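# Place the power unit on the carrier between blue blocks

## Task

Put the power unit onto the carrier so it sits down in the space bounded by the blue corner blocks, then release it and move the grippers away from it.

## Robot and tools

Robot: two six-joint arms with parallel grippers, named left_arm and right_arm. left_arm stands on the +y side. The names do not tell you which side of a camera image an arm appears on. Base origins in the scene frame: left_arm at (-0.042, +0.323, 0) m with quat_wxyz (+0.999, 0, 0, +0.037), right_arm at (-0.016, -0.345, 0) m with quat_wxyz (+0.998, 0, 0, +0.060). Both are turned only slightly about z.

Scene frame: the origin is on the table surface midway between the arms. +z is up and +x reaches out over the table. Each result has a state line, left_arm: … | right_arm: …, giving each gripper's end_effector_position in metres and its end_effector_quat_wxyz in this frame. That position is the point between the finger pads, about 1 cm short of the fingertips. It can be off from the true position, more so at long reach. The fingers point along the gripper's +z axis and close along its y axis.

Tool execute_actions, argument actions: a list holding one item or none.
- Empty list: returns the current state and sends no command.
- Move: {"rows": [[...]], "steps": n}, with n from 1 to 15 (default 15). Each step is 1/30 s. Each row is one list of 14 numbers covering both arms, even if only one moves. Order: left_arm waist, shoulder, elbow, wrist pitch, wrist yaw, wrist roll, opening, then right_arm in the same seven-value order. The joint values are absolute target angles in radians, the same quantities the Joint positions line reports. They are not offsets. One row is used per step, and the last row repeats if there are more steps than rows. You may send up to 15 rows.
- Wait: {"steps": n} with no rows, n up to 300. It returns after n steps counted from the previous result, and your reply time is included in that count.
- Optional pictures (boolean) controls whether camera images come back.

Joint ranges in radians, for each arm: waist -2.618 to 3.054, shoulder 0.000 to 3.142, elbow 0.000 to 3.142, wrist pitch -1.571 to 1.571, wrist yaw -1.571 to 1.571, wrist roll -2.094 to 2.094. The actual limits can differ by up to 0.036 in either direction. A call is rejected and nothing is sent if it asks for more than 0.036 beyond a stated end and also beyond the joint's current angle. A target past the real end is clipped to that end, and the result then says "joint sent to its limit", which may refer to an earlier action. If that message does not appear, it does not prove the joint has more room.

Opening ranges from -1 (closed) to +1 (fully open, a 0.094 m gap). Except close to ±1, the fingers move to the point where grip_measured equals the value you command. grip_measured uses the command scale and can be off by about 1 mm of gap. To hold a part, keep commanding below grip_measured: roughly 0.03 below gives a firm hold, a smaller difference a lighter one. Pad force tops out at about 50–62 N, lower for parts thinner than about 2 mm.

Motion limits: on every step each joint target is kept within a fixed distance of its measured angle: waist 0.202, shoulder 0.258, elbow 0.238, wrist pitch 0.573, wrist yaw and roll 0.522. If the targets would move a gripper more than 70 mm from where it is, all of that arm's targets are scaled back. Distant goals therefore take several calls. While you think or wait, the arms keep moving toward the last row you sent. They stop once everything has been nearly still for a moment or a step is HELD. After that, only a new action makes them move further.

Result lines:
- Joint positions / Joint velocities: one block per arm, the joints in row order (rad, rad/s) and then the finger gap (m, m/s).
- grip_measured: opening on the command scale.
- "joint command not followed": the clearance check altered or blocked joint targets on some steps. The rest of the row was still carried out.
- HELD: marks the steps where your row was not fully sent.
- Joint torques: drive output, which is nonzero even in free air and noisy.
- MOTOR HOT: a motor is at 75 °C or more. At 90 °C the arm stops for 10 s. At 100 °C it goes limp and falls. Both are reported as OVER-TEMPERATURE FAULT. Avoid holding loads for long.

Tool zoom_image: camera is "cam_high" or "cam_low", region is [x0, y0, x1, y1] in image pixels from the top-left corner, at most 504 by 504. It returns an enlarged view of the latest image. Both cameras produce 504x504 images; cam_high is narrow and cam_low is wide-angle. read_manual returns only licence texts. finished_scene(scene) ends the given scene (1 or 2), cannot be undone, and reports whether the goal was met. Replying without any tool call ends every remaining scene.

Order of work: look at the scene, locate the power unit, the carrier and the blue corner blocks, open the gripper, approach from above, close on the part, lift it, carry it over the gap between the blue blocks, lower it until it sits there, open the gripper, lift away, check the result, then call finished_scene. The part may get a brief tug while held, and loose objects may get pushed.

Things to avoid: dropping the part, sliding it, slamming it down or pressing hard, knocking anything off the table (that fails the task), and letting the arms hit or push each other (that can end the scene). Reply time counts as robot time, so write briefly.

Each tool is called after ">>>" as a command line: name --argument value for each argument, lists and objects as JSON in quotes; but a table of rows of numbers goes row by row, as --pt "numbers of a row", without its own name.

## Session

>>> execute_actions --actions '[]'

Scene clock: 0.00 s of 4400.00 s.
left_arm: end_effector_position=(+0.2237, -0.0692, +0.1381) grip_measured=+1.000 end_effector_quat_wxyz=(-0.023, +0.345, +0.910, -0.230) | right_arm: end_effector_position=(+0.3664, -0.2245, +0.2965) grip_measured=+1.000 end_effector_quat_wxyz=(+0.466, -0.283, +0.835, +0.064)
Joint positions: left_arm=[-0.893  2.213  2.118 -1.301  0.435 -0.132  0.094] | right_arm=[ 0.091  1.315  1.322 -0.612 -0.21  -0.333  0.094]
Joint velocities: left_arm=[-0.002  0.002  0.002  0.007 -0.066 -0.022  0.   ] | right_arm=[ 0.002 -0.017 -0.007  0.022 -0.037  0.051  0.   ]
Joint torques (N m, as the arm reports them, + toward a larger angle): no reading
Motor temperatures (°C, as the motors report them): left_arm=[23 40 31 34 25 25] | right_arm=[24 36 34 32 26 25]

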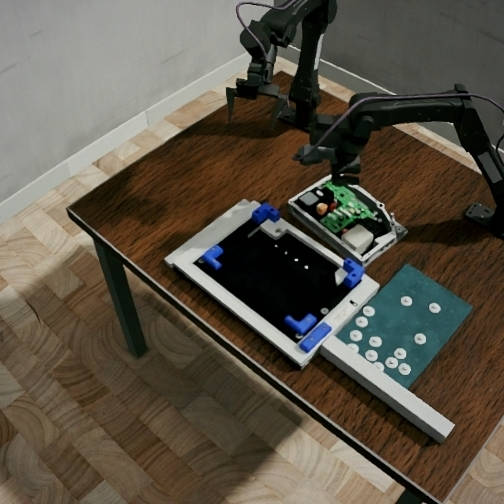

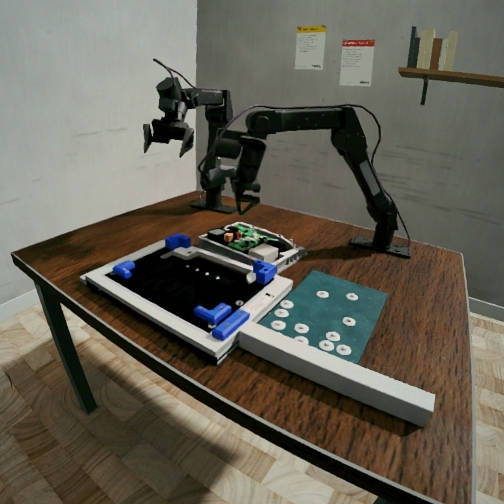

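>>> execute_actions --actions '[{"rows":[[-0.85,2.15,2.1,-1.3,0.4,-0.13,1,0.09,1.3,1.33,-0.6,-0.21,-0.33,1],[-0.8,2.09,2.06,-1.28,0.36,-0.13,0.8,0.09,1.3,1.33,-0.6,-0.21,-0.33,1],[-0.75,2.03,2.02,-1.26,0.32,-0.13,0.6,0.09,1.3,1.33,-0.6,-0.21,-0.33,1],[-0.7,1.97,1.97,-1.24,0.28,-0.13,0.4,0.09,1.3,1.33,-0.6,-0.21,-0.33,1],[-0.65,1.9,1.91,-1.22,0.24,-0.13,0.2,0.09,1.3,1.33,-0.6,-0.21,-0.33,1],[-0.6,1.83,1.85,-1.2,0.2,-0.13,0,0.09,1.3,1.33,-0.6,-0.21,-0.33,1],[-0.55,1.76,1.78,-1.18,0.16,-0.13,-0.2,0.09,1.3,1.33,-0.6,-0.21,-0.33,1],[-0.5,1.69,1.71,-1.16,0.12,-0.13,-0.36,0.09,1.3,1.33,-0.6,-0.21,-0.33,1],[-0.45,1.62,1.64,-1.14,0.08,-0.13,-0.36,0.09,1.3,1.33,-0.6,-0.21,-0.33,1],[-0.4,1.55,1.57,-1.12,0.04,-0.13,-0.36,0.09,1.3,1.33,-0.6,-0.21,-0.33,1],[-0.36,1.48,1.5,-1.1,0,-0.13,-0.36,0.09,1.3,1.33,-0.6,-0.21,-0.33,1],[-0.33,1.41,1.43,-1.1,0,-0.13,-0.36,0.09,1.3,1.33,-0.6,-0.21,-0.33,1],[-0.3,1.35,1.37,-1.1,0,-0.13,-0.36,0.09,1.3,1.33,-0.6,-0.21,-0.33,1],[-0.3,1.3,1.32,-1.1,0,-0.13,-0.36,0.09,1.3,1.33,-0.6,-0.21,-0.33,1]]}]' --pictures false

>>> execute_actions --actions '[{"steps":12}]'

>>> zoom_image --camera "cam_high" --region '[270,160,430,290]'

Scene clock: 19.27 s of 4400.00 s.
left_arm: end_effector_position=(+0.3023, +0.2019, +0.1664) grip_measured=-0.359 end_effector_quat_wxyz=(+0.126, +0.082, +0.985, -0.089) | right_arm: end_effector_position=(+0.3664, -0.2245, +0.2965) grip_measured=+1.000 end_effector_quat_wxyz=(+0.466, -0.283, +0.835, +0.064)
Joint positions: left_arm=[-0.355  1.661  1.508 -1.133  0.123 -0.132  0.03 ] | right_arm=[ 0.091  1.315  1.322 -0.612 -0.21  -0.333  0.094]
Joint velocities: left_arm=[ 1.346 -1.966 -2.332  0.623 -0.96   0.066  0.   ] | right_arm=[-0.002  0.007 -0.012 -0.007 -0.007 -0.022  0.   ]
Joint torques (N m, as the arm reports them, + toward a larger angle): left_arm=[ -2.69 -10.5    4.06   0.25   0.36  -0.03] | right_arm=[ 0.03 -6.56  7.63  1.34 -0.04  0.03]
Motor temperatures (°C, as the motors report them): left_arm=[24 47 33 34 25 25] | right_arm=[24 37 36 35 26 25]
Steps of this call (steps 1 to 90: nothing new was sent; then 15.77 s passed at rest; steps 91 to 105: all 15 steps of this action). Readings (joint positions):
91: left_arm=[-0.890 2.211 2.117 -1.301 0.432 -0.132] | right_arm=[0.091 1.315 1.322 -0.612 -0.210 -0.333]
92: left_arm=[-0.882 2.201 2.104 -1.294 0.425 -0.132] | right_arm=[0.091 1.315 1.322 -0.612 -0.210 -0.333]
94: left_arm=[-0.844 2.155 2.048 -1.285 0.401 -0.132] | right_arm=[0.091 1.315 1.322 -0.612 -0.210 -0.333]
98: left_arm=[-0.696 2.008 1.900 -1.245 0.323 -0.132] | right_arm=[0.091 1.315 1.322 -0.612 -0.210 -0.333]
105: the state above

Scene clock: 19.67 s of 4400.00 s.
left_arm: end_effector_position=(+0.2530, +0.2557, +0.2167) grip_measured=-0.359 end_effector_quat_wxyz=(+0.226, +0.043, +0.972, -0.048) | right_arm: end_effector_position=(+0.3664, -0.2245, +0.2965) grip_measured=+1.000 end_effector_quat_wxyz=(+0.466, -0.283, +0.835, +0.064)
Joint positions: left_arm=[-0.292  1.292  1.318 -1.129  0.017 -0.133  0.03 ] | right_arm=[ 0.091  1.315  1.322 -0.612 -0.21  -0.333  0.094]
Joint velocities: left_arm=[-0.022  0.037  0.007  0.007  0.037  0.007 -0.   ] | right_arm=[-0.007 -0.002 -0.012 -0.037 -0.037  0.037  0.   ]
Joint torques (N m, as the arm reports them, + toward a larger angle): left_arm=[-0.63 -3.17  4.9   1.43 -0.11 -0.01] | right_arm=[-0.22 -6.3   7.83  1.41 -0.02  0.03]
Motor temperatures (°C, as the motors report them): left_arm=[24 47 33 34 25 25] | right_arm=[24 37 36 35 26 25]
Steps of this call (steps 1 to 12: the robot went on to your last target). Readings (joint positions):
1: left_arm=[-0.315 1.590 1.433 -1.122 0.092 -0.132] | right_arm=[0.091 1.315 1.322 -0.612 -0.210 -0.333]
2: left_arm=[-0.288 1.517 1.372 -1.126 0.065 -0.133] | right_arm=[0.091 1.315 1.322 -0.612 -0.210 -0.333]
4: left_arm=[-0.278 1.392 1.318 -1.149 0.034 -0.133] | right_arm=[0.091 1.315 1.322 -0.612 -0.210 -0.333]
8: left_arm=[-0.292 1.285 1.318 -1.135 0.023 -0.133] | right_arm=[0.091 1.315 1.322 -0.612 -0.210 -0.333]
12: the state above

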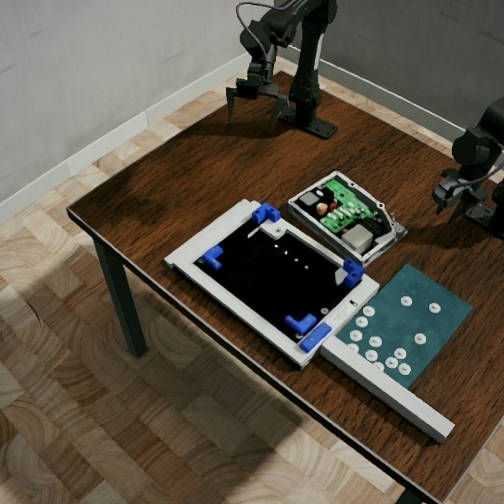

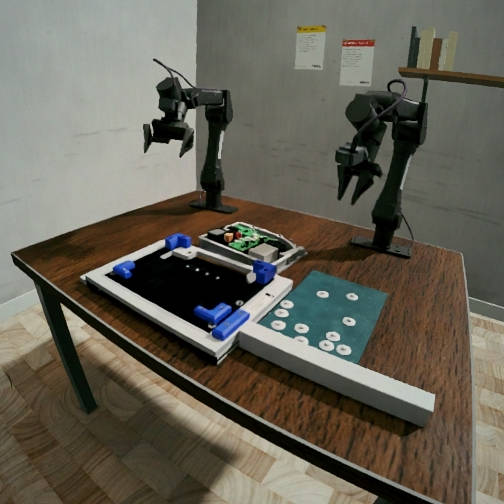

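Region (270, 160, 430, 290) of cam_high's 504x504 image, scaled by 3.150, with more detail than that image has; it fills the top 410 rows of this view, and the rest is white.

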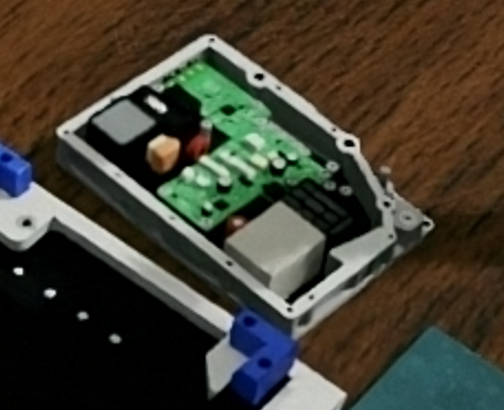

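>>> execute_actions --actions '[{"rows":[[-0.33,1.32,1.30,-1.05,-0.02,-0.15,-0.36,0.14,1.31,1.29,-0.58,-0.22,-0.34,0.9],[-0.36,1.35,1.28,-1.0,-0.05,-0.18,-0.36,0.19,1.32,1.25,-0.55,-0.24,-0.35,0.8],[-0.4,1.38,1.26,-0.94,-0.07,-0.2,-0.36,0.24,1.33,1.21,-0.53,-0.25,-0.36,0.7],[-0.43,1.40,1.24,-0.88,-0.1,-0.22,-0.36,0.29,1.34,1.17,-0.5,-0.27,-0.37,0.6],[-0.46,1.43,1.22,-0.82,-0.12,-0.25,-0.36,0.34,1.36,1.13,-0.47,-0.29,-0.39,0.5],[-0.5,1.46,1.2,-0.76,-0.15,-0.27,-0.36,0.39,1.37,1.09,-0.44,-0.3,-0.4,0.4],[-0.53,1.48,1.18,-0.7,-0.17,-0.29,-0.36,0.44,1.38,1.05,-0.41,-0.32,-0.41,0.3],[-0.56,1.51,1.16,-0.64,-0.2,-0.32,-0.36,0.49,1.39,1.01,-0.38,-0.34,-0.42,0.2],[-0.6,1.53,1.14,-0.58,-0.22,-0.34,-0.36,0.54,1.4,0.97,-0.35,-0.35,-0.44,0.1],[-0.63,1.55,1.12,-0.52,-0.25,-0.36,-0.36,0.59,1.41,0.93,-0.32,-0.37,-0.45,0],[-0.66,1.57,1.1,-0.46,-0.27,-0.39,-0.36,0.63,1.42,0.9,-0.29,-0.39,-0.46,-0.1],[-0.69,1.59,1.09,-0.41,-0.3,-0.41,-0.36,0.67,1.43,0.87,-0.26,-0.41,-0.47,-0.1],[-0.71,1.61,1.08,-0.37,-0.32,-0.43,-0.36,0.70,1.44,0.84,-0.24,-0.42,-0.485,-0.1],[-0.719,1.63,1.07,-0.36,-0.33,-0.44,-0.36,0.712,1.455,0.82,-0.23,-0.43,-0.49,-0.1],[-0.719,1.65,1.06,-0.36,-0.33,-0.44,-0.36,0.712,1.47,0.81,-0.23,-0.43,-0.49,-0.1]]}]' --pictures false

>>> execute_actions --actions '[{"steps":12}]' --pictures false

>>> execute_actions --actions '[{"rows":[[-0.719,1.67,1.045,-0.33,-0.33,-0.44,-0.36,0.712,1.485,0.795,-0.2,-0.43,-0.49,-0.1],[-0.719,1.68,1.03,-0.30,-0.33,-0.44,-0.36,0.712,1.5,0.78,-0.17,-0.43,-0.49,-0.1],[-0.719,1.69,1.02,-0.28,-0.33,-0.44,-0.36,0.712,1.515,0.765,-0.14,-0.43,-0.49,-0.1],[-0.719,1.705,1.005,-0.265,-0.33,-0.44,-0.36,0.712,1.53,0.753,-0.125,-0.43,-0.49,-0.1]]}]'

>>> zoom_image --camera "cam_high" --region '[290,150,430,280]'

>>> zoom_image --camera "cam_low" --region '[200,190,330,290]'

Scene clock: 60.23 s of 4400.00 s.
left_arm: end_effector_position=(+0.2986, +0.1271, +0.0894) grip_measured=-0.359 end_effector_quat_wxyz=(+0.267, +0.097, +0.959, -0.015) | right_arm: end_effector_position=(+0.1862, -0.0345, +0.0990) grip_measured=-0.097 end_effector_quat_wxyz=(+0.268, -0.597, +0.721, +0.228)
Joint positions: left_arm=[-0.706  1.632  1.078 -0.527 -0.238 -0.37   0.03 ] | right_arm=[ 0.697  1.456  0.846 -0.329 -0.37  -0.443  0.042]
Joint velocities: left_arm=[-0.452  0.52  -0.266  0.989 -0.344 -0.359  0.   ] | right_arm=[ 0.774  0.422 -0.769  0.168 -0.52  -0.359 -0.001]
Joint torques (N m, as the arm reports them, + toward a larger angle): left_arm=[ 1.22 -6.91  4.79  1.48 -0.52 -0.1 ] | right_arm=[-2.61 -6.79  7.7   1.46  0.02 -0.06]
Motor temperatures (°C, as the motors report them): left_arm=[24 41 33 35 25 25] | right_arm=[24 37 36 36 25 25]
Steps of this call (steps 1 to 30: the robot went on to your last target; steps 31 to 90: nothing new was sent; then 37.07 s passed at rest; steps 91 to 105: all 15 steps of this action). Readings (joint positions):
91: left_arm=[-0.296 1.294 1.318 -1.121 0.007 -0.136] | right_arm=[0.095 1.315 1.319 -0.609 -0.209 -0.333]
92: left_arm=[-0.309 1.299 1.314 -1.107 -0.004 -0.143] | right_arm=[0.110 1.315 1.309 -0.596 -0.208 -0.334]
94: left_arm=[-0.361 1.323 1.296 -1.047 -0.033 -0.165] | right_arm=[0.179 1.315 1.262 -0.554 -0.212 -0.339]
98: left_arm=[-0.497 1.440 1.218 -0.860 -0.103 -0.232] | right_arm=[0.371 1.349 1.121 -0.480 -0.256 -0.367]
105: the state above

Scene clock: 60.63 s of 4400.00 s.
left_arm: end_effector_position=(+0.3181, +0.1180, +0.0903) grip_measured=-0.359 end_effector_quat_wxyz=(+0.315, +0.061, +0.947, -0.020) | right_arm: end_effector_position=(+0.1717, -0.0271, +0.0832) grip_measured=-0.097 end_effector_quat_wxyz=(+0.260, -0.620, +0.698, +0.245)
Joint positions: left_arm=[-0.723  1.663  1.06  -0.393 -0.303 -0.43   0.03 ] | right_arm=[ 0.722  1.487  0.801 -0.26  -0.411 -0.477  0.042]
Joint velocities: left_arm=[-0.007  0.012 -0.012  0.037 -0.022 -0.037  0.   ] | right_arm=[-0.017  0.017  0.002  0.081 -0.022 -0.051  0.   ]
Joint torques (N m, as the arm reports them, + toward a larger angle): left_arm=[ 0.3  -7.28  4.78  1.57 -0.35 -0.08] | right_arm=[-0.93 -7.45  6.94  1.14 -0.39 -0.22]
Motor temperatures (°C, as the motors report them): left_arm=[24 41 33 35 25 25] | right_arm=[24 37 36 36 25 25]
Steps of this call (steps 1 to 12: the robot went on to your last target). Readings (joint positions):
1: left_arm=[-0.718 1.647 1.071 -0.499 -0.248 -0.382] | right_arm=[0.717 1.470 0.825 -0.324 -0.384 -0.452]
2: left_arm=[-0.723 1.657 1.065 -0.478 -0.256 -0.392] | right_arm=[0.723 1.480 0.810 -0.322 -0.394 -0.458]
4: left_arm=[-0.723 1.663 1.060 -0.450 -0.274 -0.408] | right_arm=[0.722 1.487 0.801 -0.318 -0.399 -0.466]
8: left_arm=[-0.723 1.663 1.060 -0.409 -0.295 -0.424] | right_arm=[0.722 1.487 0.801 -0.277 -0.407 -0.474]
12: the state above

Scene clock: 61.13 s of 4400.00 s.
left_arm: end_effector_position=(+0.3204, +0.1175, +0.0672) grip_measured=-0.359 end_effector_quat_wxyz=(+0.316, +0.058, +0.947, -0.018) | right_arm: end_effector_position=(+0.1753, -0.0222, +0.0691) grip_measured=-0.097 end_effector_quat_wxyz=(+0.271, -0.621, +0.692, +0.248)
Joint positions: left_arm=[-0.723  1.708  1.01  -0.297 -0.309 -0.434  0.03 ] | right_arm=[ 0.722  1.53   0.762 -0.154 -0.414 -0.48   0.042]
Joint velocities: left_arm=[-0.012  0.012 -0.007  0.022 -0.022 -0.037 -0.   ] | right_arm=[ 0.017  0.007 -0.002  0.11  -0.022  0.037 -0.001]
Joint torques (N m, as the arm reports them, + toward a larger angle): left_arm=[ 0.32 -6.88  4.43  1.6  -0.38 -0.09] | right_arm=[-0.77 -6.28  5.4   1.13 -0.38 -0.12]
Motor temperatures (°C, as the motors report them): left_arm=[24 41 33 35 25 25] | right_arm=[24 37 36 36 25 25]
Steps of this call (steps 1 to 15: all 15 steps of this action). Readings (joint positions):
1: left_arm=[-0.723 1.663 1.060 -0.388 -0.304 -0.431] | right_arm=[0.722 1.487 0.801 -0.255 -0.412 -0.478]
2: left_arm=[-0.723 1.664 1.057 -0.376 -0.306 -0.432] | right_arm=[0.722 1.488 0.801 -0.247 -0.412 -0.478]
4: left_arm=[-0.723 1.669 1.044 -0.342 -0.307 -0.433] | right_arm=[0.722 1.496 0.793 -0.207 -0.413 -0.478]
8: left_arm=[-0.723 1.698 1.018 -0.309 -0.309 -0.434] | right_arm=[0.722 1.524 0.769 -0.168 -0.414 -0.479]
15: the state above

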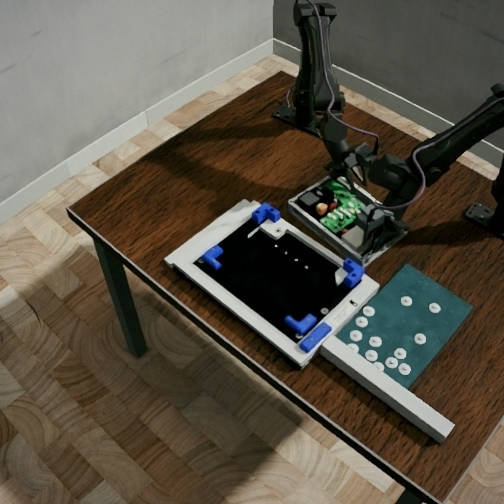

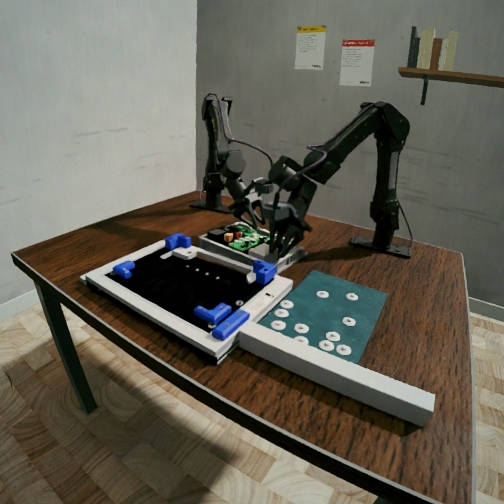

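Region (290, 150, 430, 280) of cam_high's 504x504 image, scaled by 3.600, with more detail than that image has; it fills the top 468 rows of this view, and the rest is white.

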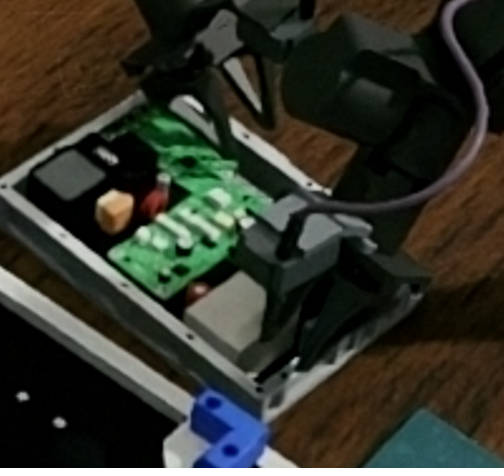

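Region (200, 190, 330, 290) of cam_low's 504x504 image, scaled by 3.877, with more detail than that image has; it fills the top 388 rows of this view, and the rest is white.

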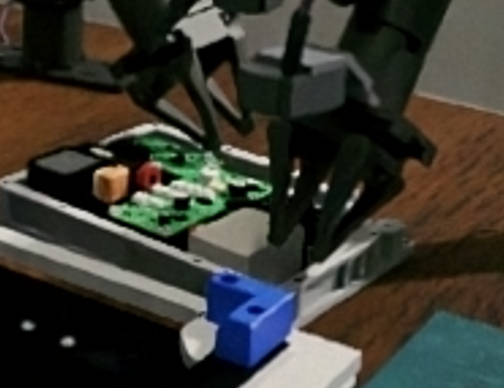

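>>> execute_actions --actions '[{"rows":[[-0.705,1.705,1.005,-0.265,-0.33,-0.43,-0.36,0.74,1.53,0.753,-0.125,-0.43,-0.47,-0.1],[-0.693,1.705,1.005,-0.265,-0.33,-0.42,-0.36,0.755,1.53,0.753,-0.125,-0.42,-0.45,-0.1],[-0.693,1.705,1.005,-0.265,-0.33,-0.42,-0.36,0.755,1.53,0.753,-0.125,-0.42,-0.45,-0.1],[-0.693,1.705,1.005,-0.265,-0.33,-0.42,-0.36,0.755,1.53,0.753,-0.125,-0.42,-0.45,-0.1],[-0.693,1.705,1.005,-0.24,-0.33,-0.42,-0.36,0.755,1.53,0.753,-0.1,-0.42,-0.45,-0.1],[-0.693,1.715,0.99,-0.22,-0.33,-0.42,-0.36,0.755,1.54,0.735,-0.075,-0.42,-0.45,-0.1],[-0.693,1.723,0.975,-0.2,-0.33,-0.42,-0.36,0.755,1.55,0.72,-0.05,-0.42,-0.45,-0.1],[-0.693,1.732,0.96,-0.18,-0.33,-0.42,-0.36,0.755,1.56,0.705,-0.03,-0.42,-0.45,-0.1],[-0.693,1.741,0.945,-0.16,-0.33,-0.42,-0.36,0.755,1.572,0.69,-0.01,-0.42,-0.45,-0.1],[-0.693,1.75,0.933,-0.155,-0.33,-0.42,-0.36,0.755,1.585,0.675,0,-0.42,-0.45,-0.1]]}]' --pictures false

>>> execute_actions --actions '[{"steps":10}]'

>>> zoom_image --camera "cam_high" --region '[290,150,430,280]'

Scene clock: 83.23 s of 4400.00 s.
left_arm: end_effector_position=(+0.3208, +0.1299, +0.0390) grip_measured=-0.359 end_effector_quat_wxyz=(+0.312, +0.051, +0.949, -0.008) | right_arm: end_effector_position=(+0.1706, -0.0119, +0.0577) grip_measured=-0.097 end_effector_quat_wxyz=(+0.291, -0.623, +0.678, +0.259)
Joint positions: left_arm=[-0.699  1.751  0.939 -0.198 -0.311 -0.426  0.03 ] | right_arm=[ 0.747  1.567  0.703 -0.002 -0.42  -0.463  0.042]
Joint velocities: left_arm=[-0.002  0.09  -0.115  0.081 -0.051  0.037  0.   ] | right_arm=[-0.002  0.022 -0.017  0.139 -0.007 -0.022  0.   ]
Joint torques (N m, as the arm reports them, + toward a larger angle): left_arm=[ 0.49 -7.16  4.21  1.6  -0.41  0.02] | right_arm=[ 0.41 -4.97  3.68  0.94 -0.13  0.17]
Motor temperatures (°C, as the motors report them): left_arm=[24 42 33 35 25 25] | right_arm=[24 36 35 35 25 25]
Steps of this call (steps 1 to 15: the robot went on to your last target; steps 16 to 90: nothing new was sent; then 18.60 s passed at rest; steps 91 to 105: all 15 steps of this action). Readings (joint positions):
91: left_arm=[-0.722 1.708 1.010 -0.290 -0.309 -0.435] | right_arm=[0.723 1.530 0.762 -0.147 -0.414 -0.479]
92: left_arm=[-0.720 1.708 1.010 -0.289 -0.309 -0.433] | right_arm=[0.726 1.530 0.762 -0.146 -0.413 -0.476]
94: left_arm=[-0.709 1.708 1.010 -0.289 -0.309 -0.430] | right_arm=[0.738 1.530 0.762 -0.146 -0.413 -0.470]
98: left_arm=[-0.699 1.708 0.997 -0.252 -0.311 -0.427] | right_arm=[0.747 1.532 0.746 -0.104 -0.413 -0.464]
105: the state above

Scene clock: 83.57 s of 4400.00 s.
left_arm: end_effector_position=(+0.3230, +0.1284, +0.0398) grip_measured=-0.359 end_effector_quat_wxyz=(+0.317, +0.051, +0.947, -0.012) | right_arm: end_effector_position=(+0.1710, -0.0113, +0.0573) grip_measured=-0.097 end_effector_quat_wxyz=(+0.294, -0.623, +0.677, +0.260)
Joint positions: left_arm=[-0.699  1.753  0.938 -0.182 -0.311 -0.425  0.03 ] | right_arm=[ 0.747  1.569  0.699  0.009 -0.421 -0.463  0.042]
Joint velocities: left_arm=[-0.022 -0.012 -0.002  0.066  0.007  0.007  0.001] | right_arm=[ 0.002  0.007 -0.007  0.007  0.022  0.007  0.   ]
Joint torques (N m, as the arm reports them, + toward a larger angle): left_arm=[ 0.4  -6.93  4.01  1.57 -0.36  0.01] | right_arm=[ 0.84 -4.93  4.04  0.97 -0.15  0.14]
Motor temperatures (°C, as the motors report them): left_arm=[24 42 33 35 25 25] | right_arm=[24 36 35 35 25 25]
Steps of this call (steps 1 to 10: the robot went on to your last target). Readings (joint positions):
1: left_arm=[-0.699 1.753 0.938 -0.195 -0.311 -0.425] | right_arm=[0.747 1.567 0.702 0.001 -0.421 -0.463]
2: left_arm=[-0.699 1.753 0.938 -0.195 -0.311 -0.425] | right_arm=[0.747 1.568 0.701 0.004 -0.421 -0.463]
4: left_arm=[-0.699 1.753 0.938 -0.189 -0.311 -0.425] | right_arm=[0.747 1.568 0.700 0.006 -0.421 -0.463]
8: left_arm=[-0.699 1.753 0.938 -0.183 -0.311 -0.425] | right_arm=[0.747 1.569 0.699 0.009 -0.421 -0.463]
10: the state above

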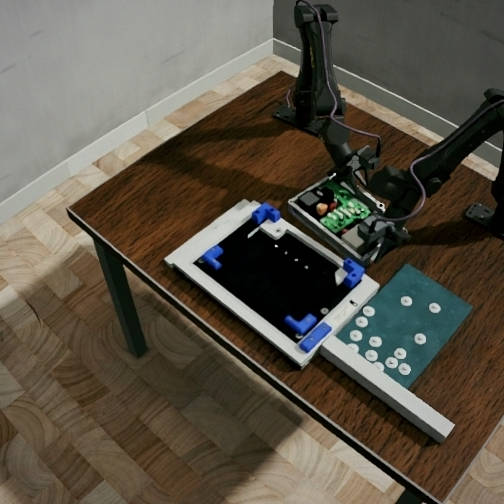

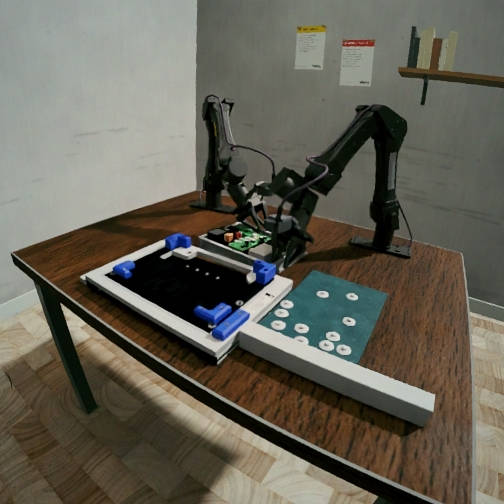

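Region (290, 150, 430, 280) of cam_high's 504x504 image, scaled by 3.600, with more detail than that image has; it fills the top 468 rows of this view, and the rest is white.

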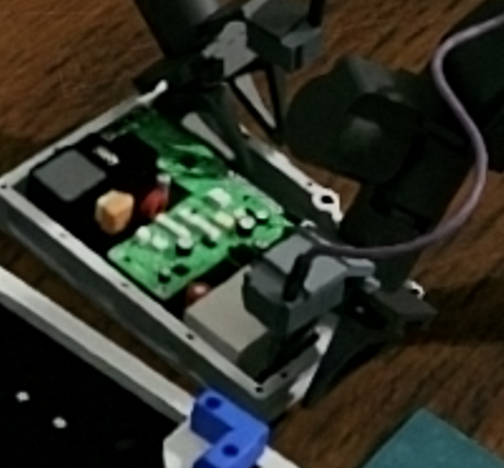

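>>> execute_actions --actions '[{"rows":[[-0.695,1.75,0.935,-0.16,-0.33,-0.42,-0.5,0.745,1.54,0.73,0,-0.42,-0.46,-0.1],[-0.695,1.75,0.935,-0.16,-0.33,-0.42,-0.65,0.74,1.54,0.76,-0.02,-0.42,-0.47,-0.1],[-0.695,1.75,0.935,-0.16,-0.33,-0.42,-0.8,0.73,1.55,0.78,-0.04,-0.43,-0.48,-0.1],[-0.695,1.75,0.935,-0.16,-0.33,-0.42,-1,0.72,1.57,0.79,-0.05,-0.43,-0.48,-0.05],[-0.695,1.75,0.935,-0.16,-0.33,-0.42,-1,0.72,1.58,0.79,-0.05,-0.43,-0.48,-0.05],[-0.695,1.75,0.935,-0.16,-0.33,-0.42,-1,0.72,1.59,0.79,-0.05,-0.43,-0.48,-0.05],[-0.695,1.75,0.935,-0.16,-0.33,-0.42,-1,0.72,1.60,0.775,-0.045,-0.43,-0.48,-0.05],[-0.695,1.75,0.935,-0.16,-0.33,-0.42,-1,0.72,1.61,0.76,-0.04,-0.43,-0.48,-0.05],[-0.695,1.75,0.935,-0.16,-0.33,-0.42,-1,0.72,1.62,0.75,-0.03,-0.43,-0.48,-0.05],[-0.695,1.75,0.935,-0.16,-0.33,-0.42,-1,0.72,1.63,0.74,-0.02,-0.43,-0.48,-0.05],[-0.695,1.75,0.935,-0.16,-0.33,-0.42,-1,0.72,1.64,0.73,-0.01,-0.43,-0.48,-0.05]]}]' --pictures false

>>> execute_actions --actions '[{"steps":8}]'

>>> zoom_image --camera "cam_high" --region '[290,150,430,280]'

Scene clock: 102.90 s of 4400.00 s.
left_arm: end_effector_position=(+0.3221, +0.1221, +0.0402) grip_measured=-0.813 end_effector_quat_wxyz=(+0.316, +0.049, +0.947, -0.026) | right_arm: end_effector_position=(+0.1847, -0.0040, +0.0605) grip_measured=-0.053 end_effector_quat_wxyz=(+0.299, -0.621, +0.677, +0.260)
Joint positions: left_arm=[-0.704  1.753  0.938 -0.171 -0.289 -0.437  0.009] | right_arm=[ 0.728  1.611  0.751  0.006 -0.431 -0.474  0.044]
Joint velocities: left_arm=[-0.017 -0.002 -0.007  0.022  0.037 -0.022  0.001] | right_arm=[-0.022  0.007 -0.002  0.037 -0.051 -0.066 -0.   ]
Joint torques (N m, as the arm reports them, + toward a larger angle): left_arm=[ 0.67 -6.91  4.17  1.47 -0.59  0.11] | right_arm=[-0.39 -4.67  4.2   0.91 -0.14 -0.04]
Motor temperatures (°C, as the motors report them): left_arm=[24 42 32 35 25 25] | right_arm=[24 36 34 34 25 25]
Steps of this call (steps 1 to 30: the robot went on to your last target; steps 31 to 90: nothing new was sent; then 15.83 s passed at rest; steps 91 to 105: all 15 steps of this action). Readings (joint positions):
91: left_arm=[-0.699 1.753 0.938 -0.179 -0.310 -0.425] | right_arm=[0.747 1.569 0.699 0.009 -0.421 -0.462]
92: left_arm=[-0.700 1.753 0.938 -0.175 -0.300 -0.425] | right_arm=[0.747 1.569 0.703 0.006 -0.421 -0.463]
94: left_arm=[-0.704 1.753 0.938 -0.171 -0.288 -0.429] | right_arm=[0.744 1.569 0.723 -0.019 -0.421 -0.465]
98: left_arm=[-0.704 1.753 0.938 -0.171 -0.289 -0.437] | right_arm=[0.730 1.577 0.751 -0.025 -0.421 -0.467]
105: the state above

Scene clock: 103.17 s of 4400.00 s.
left_arm: end_effector_position=(+0.3221, +0.1221, +0.0402) grip_measured=-0.813 end_effector_quat_wxyz=(+0.316, +0.049, +0.947, -0.026) | right_arm: end_effector_position=(+0.1848, -0.0037, +0.0604) grip_measured=-0.053 end_effector_quat_wxyz=(+0.300, -0.621, +0.676, +0.261)
Joint positions: left_arm=[-0.704  1.753  0.938 -0.171 -0.289 -0.437  0.009] | right_arm=[ 0.728  1.612  0.751  0.008 -0.431 -0.474  0.044]
Joint velocities: left_arm=[ 0.017  0.007  0.012 -0.022 -0.007  0.022 -0.001] | right_arm=[-0.017  0.007 -0.007 -0.007 -0.007  0.037  0.   ]
Joint torques (N m, as the arm reports them, + toward a larger angle): left_arm=[ 0.63 -6.89  4.13  1.47 -0.59  0.11] | right_arm=[-0.59 -4.46  4.42  0.95 -0.2  -0.07]
Motor temperatures (°C, as the motors report them): left_arm=[24 42 32 35 25 25] | right_arm=[24 36 34 34 25 25]
Steps of this call (steps 1 to 8: the robot went on to your last target). Readings (joint positions):
1: left_arm=[-0.704 1.753 0.938 -0.171 -0.289 -0.437] | right_arm=[0.728 1.612 0.751 0.007 -0.431 -0.474]
2: left_arm=[-0.704 1.753 0.938 -0.171 -0.289 -0.437] | right_arm=[0.728 1.612 0.751 0.007 -0.431 -0.474]
4: left_arm=[-0.704 1.753 0.938 -0.171 -0.289 -0.437] | right_arm=[0.728 1.612 0.751 0.008 -0.431 -0.474]
8: the state above

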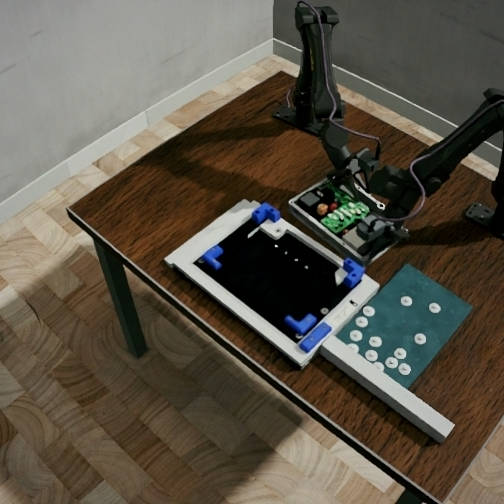

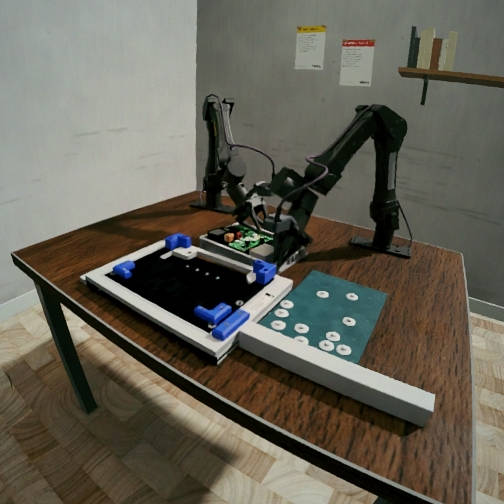

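Region (290, 150, 430, 280) of cam_high's 504x504 image, scaled by 3.600, with more detail than that image has; it fills the top 468 rows of this view, and the rest is white.

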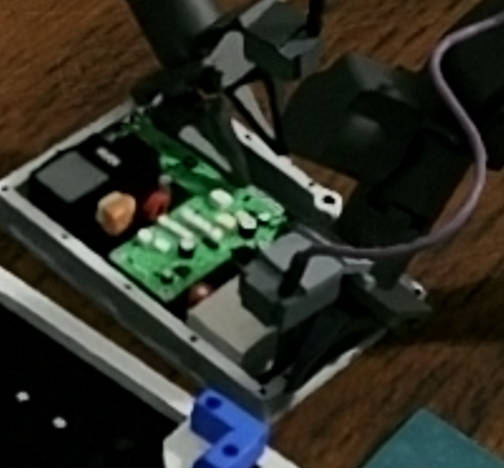

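>>> execute_actions --actions '[{"rows":[[-0.704,1.75,0.935,-0.16,-0.3,-0.435,-1,0.73,1.58,0.76,0,-0.42,-0.47,-0.1],[-0.704,1.75,0.935,-0.16,-0.3,-0.435,-1,0.74,1.54,0.76,-0.02,-0.41,-0.46,-0.1],[-0.704,1.75,0.935,-0.16,-0.3,-0.435,-1,0.755,1.51,0.75,-0.04,-0.39,-0.45,-0.1],[-0.704,1.75,0.935,-0.16,-0.3,-0.435,-1,0.77,1.49,0.74,-0.06,-0.375,-0.43,-0.1],[-0.704,1.75,0.935,-0.16,-0.3,-0.435,-1,0.79,1.48,0.73,-0.07,-0.36,-0.41,-0.1],[-0.704,1.75,0.935,-0.16,-0.3,-0.435,-1,0.81,1.48,0.72,-0.08,-0.35,-0.40,-0.1]],"steps":13}]' --pictures false

>>> execute_actions --actions '[{"rows":[[-0.704,1.75,0.935,-0.16,-0.3,-0.435,-1,0.81,1.50,0.705,-0.05,-0.35,-0.40,-0.1],[-0.704,1.75,0.935,-0.16,-0.3,-0.435,-1,0.81,1.515,0.69,-0.02,-0.35,-0.40,-0.1],[-0.704,1.75,0.935,-0.16,-0.3,-0.435,-1,0.81,1.53,0.675,0.0,-0.35,-0.40,-0.1],[-0.704,1.75,0.935,-0.16,-0.3,-0.435,-1,0.81,1.545,0.66,0.02,-0.35,-0.40,-0.1],[-0.704,1.75,0.935,-0.16,-0.3,-0.435,-1,0.81,1.561,0.642,0.038,-0.35,-0.40,-0.1]]}]'

Scene clock: 127.70 s of 4400.00 s.
left_arm: end_effector_position=(+0.3220, +0.1220, +0.0401) grip_measured=-0.813 end_effector_quat_wxyz=(+0.316, +0.047, +0.947, -0.027) | right_arm: end_effector_position=(+0.1621, -0.0030, +0.0819) grip_measured=-0.097 end_effector_quat_wxyz=(+0.305, -0.621, +0.677, +0.251)
Joint positions: left_arm=[-0.704  1.753  0.938 -0.171 -0.288 -0.443  0.009] | right_arm=[ 0.806  1.498  0.736 -0.065 -0.359 -0.418  0.042]
Joint velocities: left_arm=[ 0.002 -0.002 -0.007  0.007 -0.037 -0.022 -0.   ] | right_arm=[-0.007 -0.012 -0.066 -0.154  0.051  0.037 -0.001]
Joint torques (N m, as the arm reports them, + toward a larger angle): left_arm=[-0.04 -6.9   4.17  1.47 -0.27  0.04] | right_arm=[ 0.46 -7.52  5.25  1.12 -0.14  0.08]
Motor temperatures (°C, as the motors report them): left_arm=[24 42 32 35 26 25] | right_arm=[24 35 34 34 25 25]
Steps of this call (steps 1 to 15: the robot went on to your last target; steps 16 to 90: nothing new was sent; then 21.10 s passed at rest; steps 91 to 103: all 13 steps of this action). Readings (joint positions):
91: left_arm=[-0.704 1.753 0.938 -0.171 -0.288 -0.440] | right_arm=[0.728 1.611 0.751 0.009 -0.429 -0.474]
92: left_arm=[-0.704 1.753 0.938 -0.171 -0.288 -0.441] | right_arm=[0.728 1.606 0.751 0.005 -0.424 -0.474]
94: left_arm=[-0.704 1.753 0.938 -0.171 -0.288 -0.443] | right_arm=[0.736 1.575 0.751 -0.023 -0.405 -0.465]
98: left_arm=[-0.704 1.753 0.938 -0.171 -0.288 -0.443] | right_arm=[0.791 1.503 0.744 -0.047 -0.373 -0.434]
103: the state above

Scene clock: 128.20 s of 4400.00 s.
left_arm: end_effector_position=(+0.3220, +0.1220, +0.0401) grip_measured=-0.813 end_effector_quat_wxyz=(+0.316, +0.047, +0.947, -0.027) | right_arm: end_effector_position=(+0.1508, -0.0176, +0.0399) grip_measured=-0.097 end_effector_quat_wxyz=(+0.269, -0.622, +0.694, +0.244)
Joint positions: left_arm=[-0.704  1.753  0.938 -0.171 -0.288 -0.443  0.009] | right_arm=[ 0.808  1.559  0.651  0.004 -0.355 -0.408  0.042]
Joint velocities: left_arm=[-0.002 -0.002 -0.002 -0.066  0.007  0.022  0.001] | right_arm=[-0.007 -0.012 -0.017 -0.007  0.007  0.022 -0.   ]
Joint torques (N m, as the arm reports them, + toward a larger angle): left_arm=[-0.04 -6.91  4.14  1.47 -0.26  0.03] | right_arm=[ 0.1  -5.95  4.86  1.23 -0.1   0.08]
Motor temperatures (°C, as the motors report them): left_arm=[24 42 32 35 26 25] | right_arm=[24 35 34 34 25 25]
Steps of this call (steps 1 to 15: all 15 steps of this action). Readings (joint positions):
1: left_arm=[-0.704 1.753 0.938 -0.171 -0.288 -0.443] | right_arm=[0.806 1.498 0.732 -0.065 -0.357 -0.416]
2: left_arm=[-0.704 1.753 0.938 -0.171 -0.288 -0.443] | right_arm=[0.806 1.498 0.725 -0.060 -0.355 -0.415]
4: left_arm=[-0.704 1.753 0.938 -0.171 -0.288 -0.443] | right_arm=[0.806 1.507 0.704 -0.036 -0.354 -0.413]
8: left_arm=[-0.704 1.753 0.938 -0.171 -0.288 -0.443] | right_arm=[0.806 1.555 0.659 -0.006 -0.350 -0.411]
15: the state above

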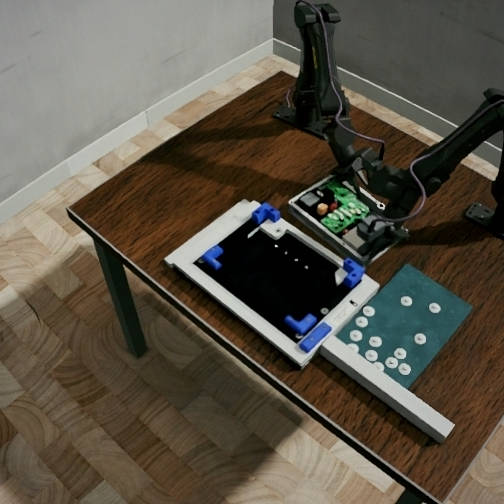

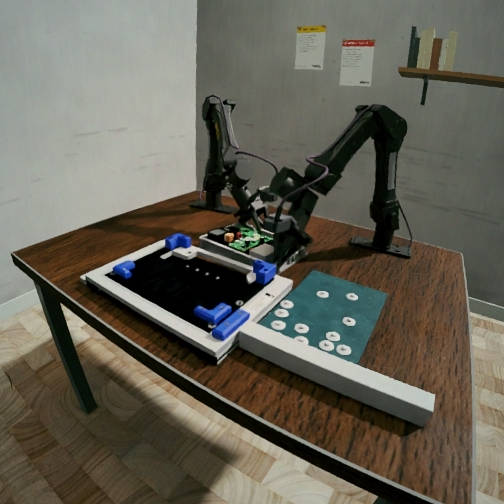

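>>> execute_actions --actions '[{"rows":[[-0.704,1.75,0.935,-0.16,-0.3,-0.435,-1,0.8,1.561,0.645,0.03,-0.35,-0.40,-0.3],[-0.704,1.75,0.935,-0.16,-0.3,-0.435,-1,0.8,1.561,0.645,0.03,-0.35,-0.40,-0.5],[-0.704,1.75,0.935,-0.16,-0.3,-0.435,-1,0.8,1.561,0.645,0.03,-0.35,-0.40,-0.7],[-0.704,1.75,0.935,-0.16,-0.3,-0.435,-1,0.8,1.561,0.645,0.03,-0.35,-0.40,-1]],"steps":12}]' --pictures false

Scene clock: 140.17 s of 4400.00 s.
left_arm: end_effector_position=(+0.3219, +0.1219, +0.0401) grip_measured=-0.813 end_effector_quat_wxyz=(+0.315, +0.046, +0.947, -0.028) | right_arm: end_effector_position=(+0.1572, -0.0158, +0.0427) grip_measured=-0.753 end_effector_quat_wxyz=(+0.282, -0.616, +0.695, +0.240)
Joint positions: left_arm=[-0.704  1.753  0.938 -0.172 -0.288 -0.444  0.009] | right_arm=[ 0.805  1.559  0.651  0.028 -0.339 -0.403  0.012]
Joint velocities: left_arm=[ 0.002  0.007 -0.012 -0.007  0.037 -0.022 -0.   ] | right_arm=[ 0.002 -0.002  0.007 -0.125 -0.022 -0.022 -0.   ]
Joint torques (N m, as the arm reports them, + toward a larger angle): left_arm=[-0.06 -6.91  4.14  1.48 -0.26  0.05] | right_arm=[-0.37 -6.07  5.23  1.05 -0.23  0.08]
Motor temperatures (°C, as the motors report them): left_arm=[23 42 32 35 25 25] | right_arm=[24 35 34 34 25 25]
Steps of this call (steps 1 to 15: the robot went on to your last target; steps 16 to 90: nothing new was sent; then 8.57 s passed at rest; steps 91 to 102: all 12 steps of this action). Readings (joint positions):
91: left_arm=[-0.704 1.753 0.938 -0.171 -0.288 -0.443] | right_arm=[0.808 1.559 0.651 0.011 -0.354 -0.408]
92: left_arm=[-0.704 1.753 0.938 -0.171 -0.288 -0.443] | right_arm=[0.808 1.559 0.651 0.013 -0.349 -0.409]
94: left_arm=[-0.704 1.753 0.938 -0.171 -0.288 -0.443] | right_arm=[0.805 1.559 0.651 0.028 -0.340 -0.407]
98: left_arm=[-0.704 1.753 0.938 -0.172 -0.288 -0.444] | right_arm=[0.805 1.559 0.651 0.028 -0.339 -0.403]
102: the state above

>>> execute_actions --actions '[{"rows":[[-0.704,1.73,0.965,-0.13,-0.31,-0.44,-1,0.805,1.54,0.68,0.06,-0.36,-0.40,-1],[-0.704,1.71,0.99,-0.11,-0.32,-0.44,-1,0.805,1.52,0.705,0.08,-0.37,-0.40,-1],[-0.704,1.69,1.015,-0.11,-0.33,-0.44,-1,0.805,1.50,0.73,0.08,-0.385,-0.40,-1],[-0.704,1.675,1.035,-0.14,-0.33,-0.44,-1,0.805,1.48,0.75,0.045,-0.385,-0.40,-1],[-0.704,1.66,1.055,-0.17,-0.33,-0.44,-1,0.805,1.46,0.77,0.01,-0.385,-0.40,-1],[-0.704,1.645,1.075,-0.2,-0.33,-0.44,-1,0.805,1.44,0.79,-0.025,-0.385,-0.40,-1],[-0.704,1.63,1.095,-0.23,-0.33,-0.44,-1,0.805,1.42,0.81,-0.06,-0.385,-0.40,-1],[-0.704,1.615,1.115,-0.265,-0.33,-0.44,-1,0.805,1.40,0.83,-0.095,-0.385,-0.40,-1],[-0.704,1.605,1.14,-0.3,-0.33,-0.44,-1,0.805,1.385,0.855,-0.13,-0.385,-0.40,-1],[-0.704,1.595,1.165,-0.33,-0.33,-0.44,-1,0.805,1.37,0.88,-0.165,-0.385,-0.40,-1],[-0.704,1.585,1.19,-0.365,-0.33,-0.44,-1,0.805,1.355,0.905,-0.2,-0.385,-0.40,-1],[-0.704,1.575,1.215,-0.4,-0.33,-0.44,-1,0.805,1.345,0.93,-0.24,-0.385,-0.40,-1],[-0.704,1.568,1.24,-0.43,-0.33,-0.44,-1,0.805,1.335,0.955,-0.275,-0.385,-0.40,-1],[-0.704,1.56,1.26,-0.46,-0.33,-0.44,-1,0.805,1.325,0.975,-0.31,-0.385,-0.40,-1],[-0.704,1.555,1.28,-0.485,-0.33,-0.44,-1,0.805,1.315,0.995,-0.34,-0.385,-0.40,-1]]}]' --pictures false

>>> execute_actions --actions '[{"steps":20}]'

Scene clock: 154.93 s of 4400.00 s.
left_arm: end_effector_position=(+0.3183, +0.1211, +0.0749) grip_measured=-0.813 end_effector_quat_wxyz=(+0.283, +0.046, +0.958, -0.018) | right_arm: end_effector_position=(+0.1537, -0.0167, +0.0929) grip_measured=-0.753 end_effector_quat_wxyz=(+0.257, -0.616, +0.704, +0.242)
Joint positions: left_arm=[-0.704  1.713  1.089 -0.434 -0.272 -0.46   0.009] | right_arm=[ 0.805  1.453  0.814 -0.287 -0.352 -0.393  0.012]
Joint velocities: left_arm=[-0.007 -0.125  0.496 -0.725 -0.066 -0.022 -0.001] | right_arm=[ 0.002 -0.237  0.52  -0.916 -0.022  0.037 -0.   ]
Joint torques (N m, as the arm reports them, + toward a larger angle): left_arm=[ -0.01 -11.9    9.38   2.11  -0.53   0.08] | right_arm=[ -0.1  -12.02  13.11   1.8   -0.35  -0.09]
Motor temperatures (°C, as the motors report them): left_arm=[23 42 32 35 25 25] | right_arm=[24 36 34 34 25 25]
Steps of this call (steps 1 to 15: the robot went on to your last target; steps 16 to 90: nothing new was sent; then 11.27 s passed at rest; steps 91 to 105: all 15 steps of this action). Readings (joint positions):
91: left_arm=[-0.704 1.753 0.938 -0.171 -0.288 -0.445] | right_arm=[0.805 1.559 0.651 0.030 -0.339 -0.403]
92: left_arm=[-0.704 1.753 0.938 -0.171 -0.289 -0.445] | right_arm=[0.805 1.558 0.652 0.030 -0.339 -0.402]
94: left_arm=[-0.704 1.752 0.947 -0.181 -0.289 -0.446] | right_arm=[0.805 1.556 0.662 0.014 -0.339 -0.402]
98: left_arm=[-0.704 1.747 0.987 -0.259 -0.287 -0.451] | right_arm=[0.805 1.520 0.707 -0.082 -0.343 -0.400]
105: the state above

Scene clock: 155.60 s of 4400.00 s.
left_arm: end_effector_position=(+0.3181, +0.1228, +0.1239) grip_measured=-0.813 end_effector_quat_wxyz=(+0.295, +0.045, +0.954, -0.021) | right_arm: end_effector_position=(+0.1530, -0.0170, +0.1350) grip_measured=-0.753 end_effector_quat_wxyz=(+0.268, -0.614, +0.701, +0.246)
Joint positions: left_arm=[-0.704  1.64   1.197 -0.591 -0.279 -0.456  0.009] | right_arm=[ 0.805  1.381  0.914 -0.433 -0.355 -0.389  0.012]
Joint velocities: left_arm=[-0.027 -0.017  0.007 -0.007 -0.007 -0.022 -0.001] | right_arm=[-0.002  0.007 -0.022 -0.022  0.022  0.037  0.   ]
Joint torques (N m, as the arm reports them, + toward a larger angle): left_arm=[ -0.07 -11.55  10.2    2.23  -0.68   0.11] | right_arm=[ -0.07 -10.71  13.24   1.75  -0.44  -0.13]
Motor temperatures (°C, as the motors report them): left_arm=[23 42 33 35 25 25] | right_arm=[24 36 35 34 25 25]
Steps of this call (steps 1 to 20: the robot went on to your last target). Readings (joint positions):
1: left_arm=[-0.704 1.708 1.105 -0.457 -0.271 -0.460] | right_arm=[0.805 1.445 0.831 -0.315 -0.352 -0.392]
2: left_arm=[-0.704 1.703 1.120 -0.478 -0.270 -0.460] | right_arm=[0.805 1.436 0.846 -0.339 -0.352 -0.391]
4: left_arm=[-0.704 1.689 1.143 -0.511 -0.269 -0.460] | right_arm=[0.805 1.419 0.869 -0.376 -0.352 -0.390]
8: left_arm=[-0.704 1.662 1.175 -0.557 -0.269 -0.460] | right_arm=[0.805 1.394 0.899 -0.419 -0.352 -0.389]
20: the state above

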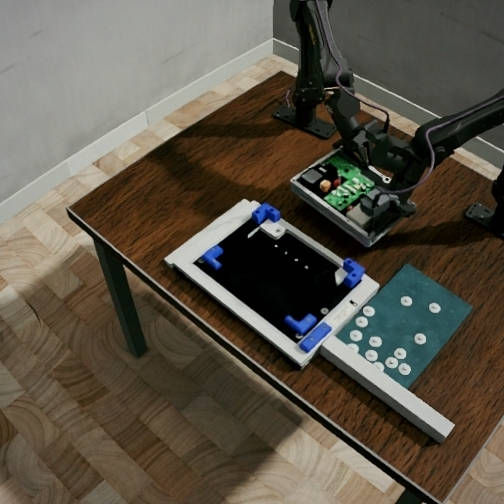

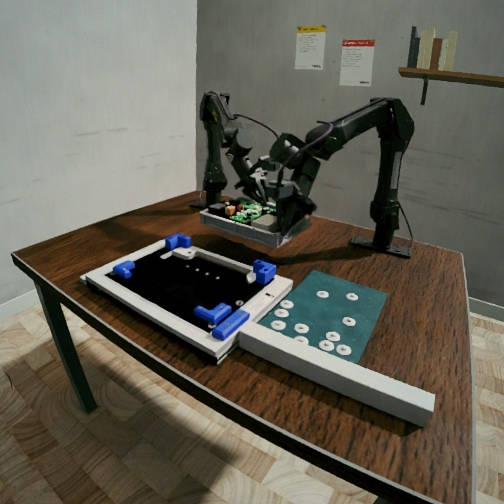

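>>> execute_actions --actions '[{"rows":[[-0.704,1.53,1.29,-0.485,-0.33,-0.44,-1,0.805,1.315,1.0,-0.34,-0.39,-0.40,-1],[-0.704,1.53,1.31,-0.485,-0.33,-0.44,-1,0.80,1.32,1.01,-0.345,-0.40,-0.42,-1],[-0.70,1.54,1.33,-0.49,-0.33,-0.435,-1,0.785,1.335,1.025,-0.355,-0.415,-0.44,-1],[-0.69,1.56,1.35,-0.495,-0.33,-0.43,-1,0.765,1.355,1.045,-0.365,-0.43,-0.465,-1],[-0.68,1.58,1.37,-0.5,-0.33,-0.43,-1,0.745,1.375,1.065,-0.38,-0.445,-0.49,-1],[-0.67,1.60,1.39,-0.5,-0.325,-0.425,-1,0.725,1.395,1.085,-0.39,-0.46,-0.515,-1],[-0.66,1.625,1.415,-0.505,-0.325,-0.42,-1,0.705,1.415,1.105,-0.405,-0.475,-0.54,-1],[-0.65,1.65,1.44,-0.51,-0.32,-0.42,-1,0.685,1.435,1.125,-0.42,-0.49,-0.565,-1],[-0.64,1.67,1.465,-0.515,-0.32,-0.415,-1,0.665,1.455,1.15,-0.43,-0.505,-0.59,-1],[-0.63,1.69,1.49,-0.52,-0.32,-0.41,-1,0.645,1.48,1.175,-0.445,-0.52,-0.615,-1],[-0.62,1.715,1.515,-0.525,-0.315,-0.41,-1,0.625,1.50,1.2,-0.46,-0.535,-0.64,-1],[-0.612,1.74,1.54,-0.53,-0.315,-0.405,-1,0.605,1.525,1.225,-0.47,-0.55,-0.66,-1],[-0.605,1.76,1.565,-0.535,-0.315,-0.40,-1,0.587,1.545,1.25,-0.485,-0.56,-0.68,-1],[-0.598,1.78,1.59,-0.54,-0.31,-0.40,-1,0.57,1.57,1.275,-0.5,-0.57,-0.70,-1],[-0.59,1.805,1.615,-0.545,-0.31,-0.395,-1,0.553,1.59,1.3,-0.515,-0.58,-0.72,-1]]}]' --pictures false

>>> execute_actions --actions '[{"rows":[[-0.583,1.825,1.64,-0.55,-0.31,-0.39,-1,0.536,1.61,1.325,-0.53,-0.59,-0.74,-1],[-0.576,1.85,1.67,-0.555,-0.305,-0.39,-1,0.52,1.635,1.35,-0.545,-0.6,-0.76,-1],[-0.57,1.87,1.695,-0.56,-0.305,-0.385,-1,0.504,1.655,1.375,-0.56,-0.61,-0.775,-1],[-0.563,1.89,1.72,-0.565,-0.305,-0.385,-1,0.488,1.68,1.4,-0.57,-0.62,-0.79,-1],[-0.557,1.91,1.75,-0.57,-0.3,-0.38,-1,0.473,1.70,1.425,-0.585,-0.63,-0.805,-1],[-0.55,1.93,1.775,-0.575,-0.3,-0.38,-1,0.459,1.72,1.45,-0.6,-0.64,-0.82,-1],[-0.545,1.95,1.80,-0.58,-0.3,-0.375,-1,0.445,1.74,1.475,-0.61,-0.65,-0.83,-1]]}]'

Scene clock: 190.90 s of 4400.00 s.
left_arm: end_effector_position=(+0.3820, +0.1355, +0.1462) grip_measured=-0.813 end_effector_quat_wxyz=(+0.308, +0.013, +0.951, -0.002) | right_arm: end_effector_position=(+0.2267, -0.0183, +0.1505) grip_measured=-0.753 end_effector_quat_wxyz=(+0.267, -0.633, +0.682, +0.251)
Joint positions: left_arm=[-0.603  1.805  1.465 -0.668 -0.29  -0.417  0.009] | right_arm=[ 0.598  1.588  1.176 -0.577 -0.503 -0.627  0.012]
Joint velocities: left_arm=[ 0.247  0.711  0.886 -0.022  0.007  0.168 -0.   ] | right_arm=[-0.54   0.686  0.725 -0.315 -0.315 -0.652 -0.001]
Joint torques (N m, as the arm reports them, + toward a larger angle): left_arm=[ -0.51 -10.8    9.86   2.38  -0.34  -0.16] | right_arm=[ -0.79 -10.7   13.18   1.68  -0.56   0.02]
Motor temperatures (°C, as the motors report them): left_arm=[23 48 39 39 26 25] | right_arm=[24 39 40 39 26 25]
Steps of this call (steps 1 to 15: the robot went on to your last target; steps 16 to 90: nothing new was sent; then 31.80 s passed at rest; steps 91 to 105: all 15 steps of this action). Readings (joint positions):
91: left_arm=[-0.704 1.640 1.197 -0.592 -0.279 -0.456] | right_arm=[0.805 1.381 0.914 -0.433 -0.356 -0.389]
92: left_arm=[-0.704 1.640 1.197 -0.594 -0.279 -0.456] | right_arm=[0.805 1.381 0.916 -0.435 -0.357 -0.390]
94: left_arm=[-0.704 1.640 1.206 -0.609 -0.279 -0.457] | right_arm=[0.800 1.383 0.929 -0.451 -0.368 -0.400]
98: left_arm=[-0.682 1.659 1.265 -0.649 -0.283 -0.457] | right_arm=[0.744 1.427 1.002 -0.511 -0.428 -0.456]
105: the state above

Scene clock: 191.40 s of 4400.00 s.
left_arm: end_effector_position=(+0.4432, +0.1347, +0.1390) grip_measured=-0.813 end_effector_quat_wxyz=(+0.313, +0.002, +0.950, +0.005) | right_arm: end_effector_position=(+0.2932, -0.0284, +0.1409) grip_measured=-0.753 end_effector_quat_wxyz=(+0.266, -0.650, +0.667, +0.250)
Joint positions: left_arm=[-0.541  2.018  1.716 -0.689 -0.279 -0.379  0.009] | right_arm=[ 0.45   1.798  1.391 -0.674 -0.589 -0.823  0.012]
Joint velocities: left_arm=[-0.007  0.012  0.002 -0.081  0.037  0.022 -0.   ] | right_arm=[-0.017 -0.002  0.007 -0.037 -0.022  0.037 -0.   ]
Joint torques (N m, as the arm reports them, + toward a larger angle): left_arm=[ -0.31 -13.48  10.4    2.41  -0.42   0.  ] | right_arm=[ -0.18 -13.93  13.26   1.33  -0.81  -0.08]
Motor temperatures (°C, as the motors report them): left_arm=[23 48 39 39 26 25] | right_arm=[24 39 40 39 26 25]
Steps of this call (steps 1 to 15: all 15 steps of this action). Readings (joint positions):
1: left_arm=[-0.594 1.830 1.495 -0.669 -0.290 -0.410] | right_arm=[0.579 1.612 1.201 -0.587 -0.512 -0.650]
2: left_arm=[-0.586 1.855 1.525 -0.671 -0.290 -0.404] | right_arm=[0.561 1.635 1.226 -0.597 -0.521 -0.672]
4: left_arm=[-0.572 1.904 1.583 -0.674 -0.290 -0.394] | right_arm=[0.527 1.682 1.275 -0.620 -0.537 -0.713]
8: left_arm=[-0.549 1.991 1.687 -0.681 -0.287 -0.381] | right_arm=[0.469 1.770 1.369 -0.663 -0.571 -0.784]
15: the state above

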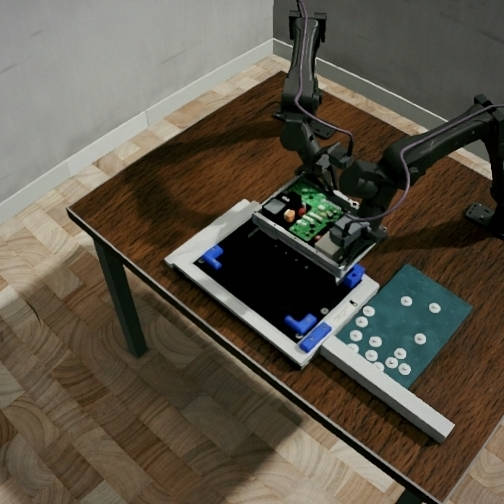

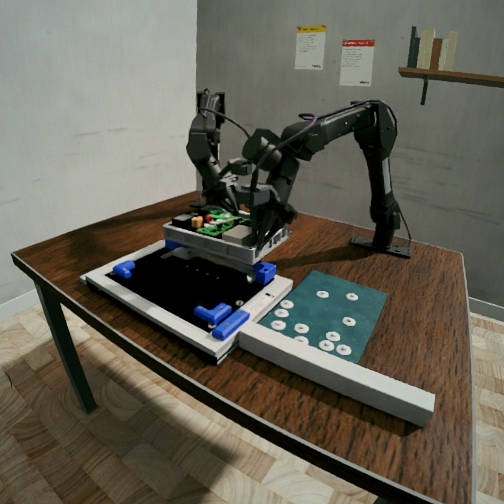

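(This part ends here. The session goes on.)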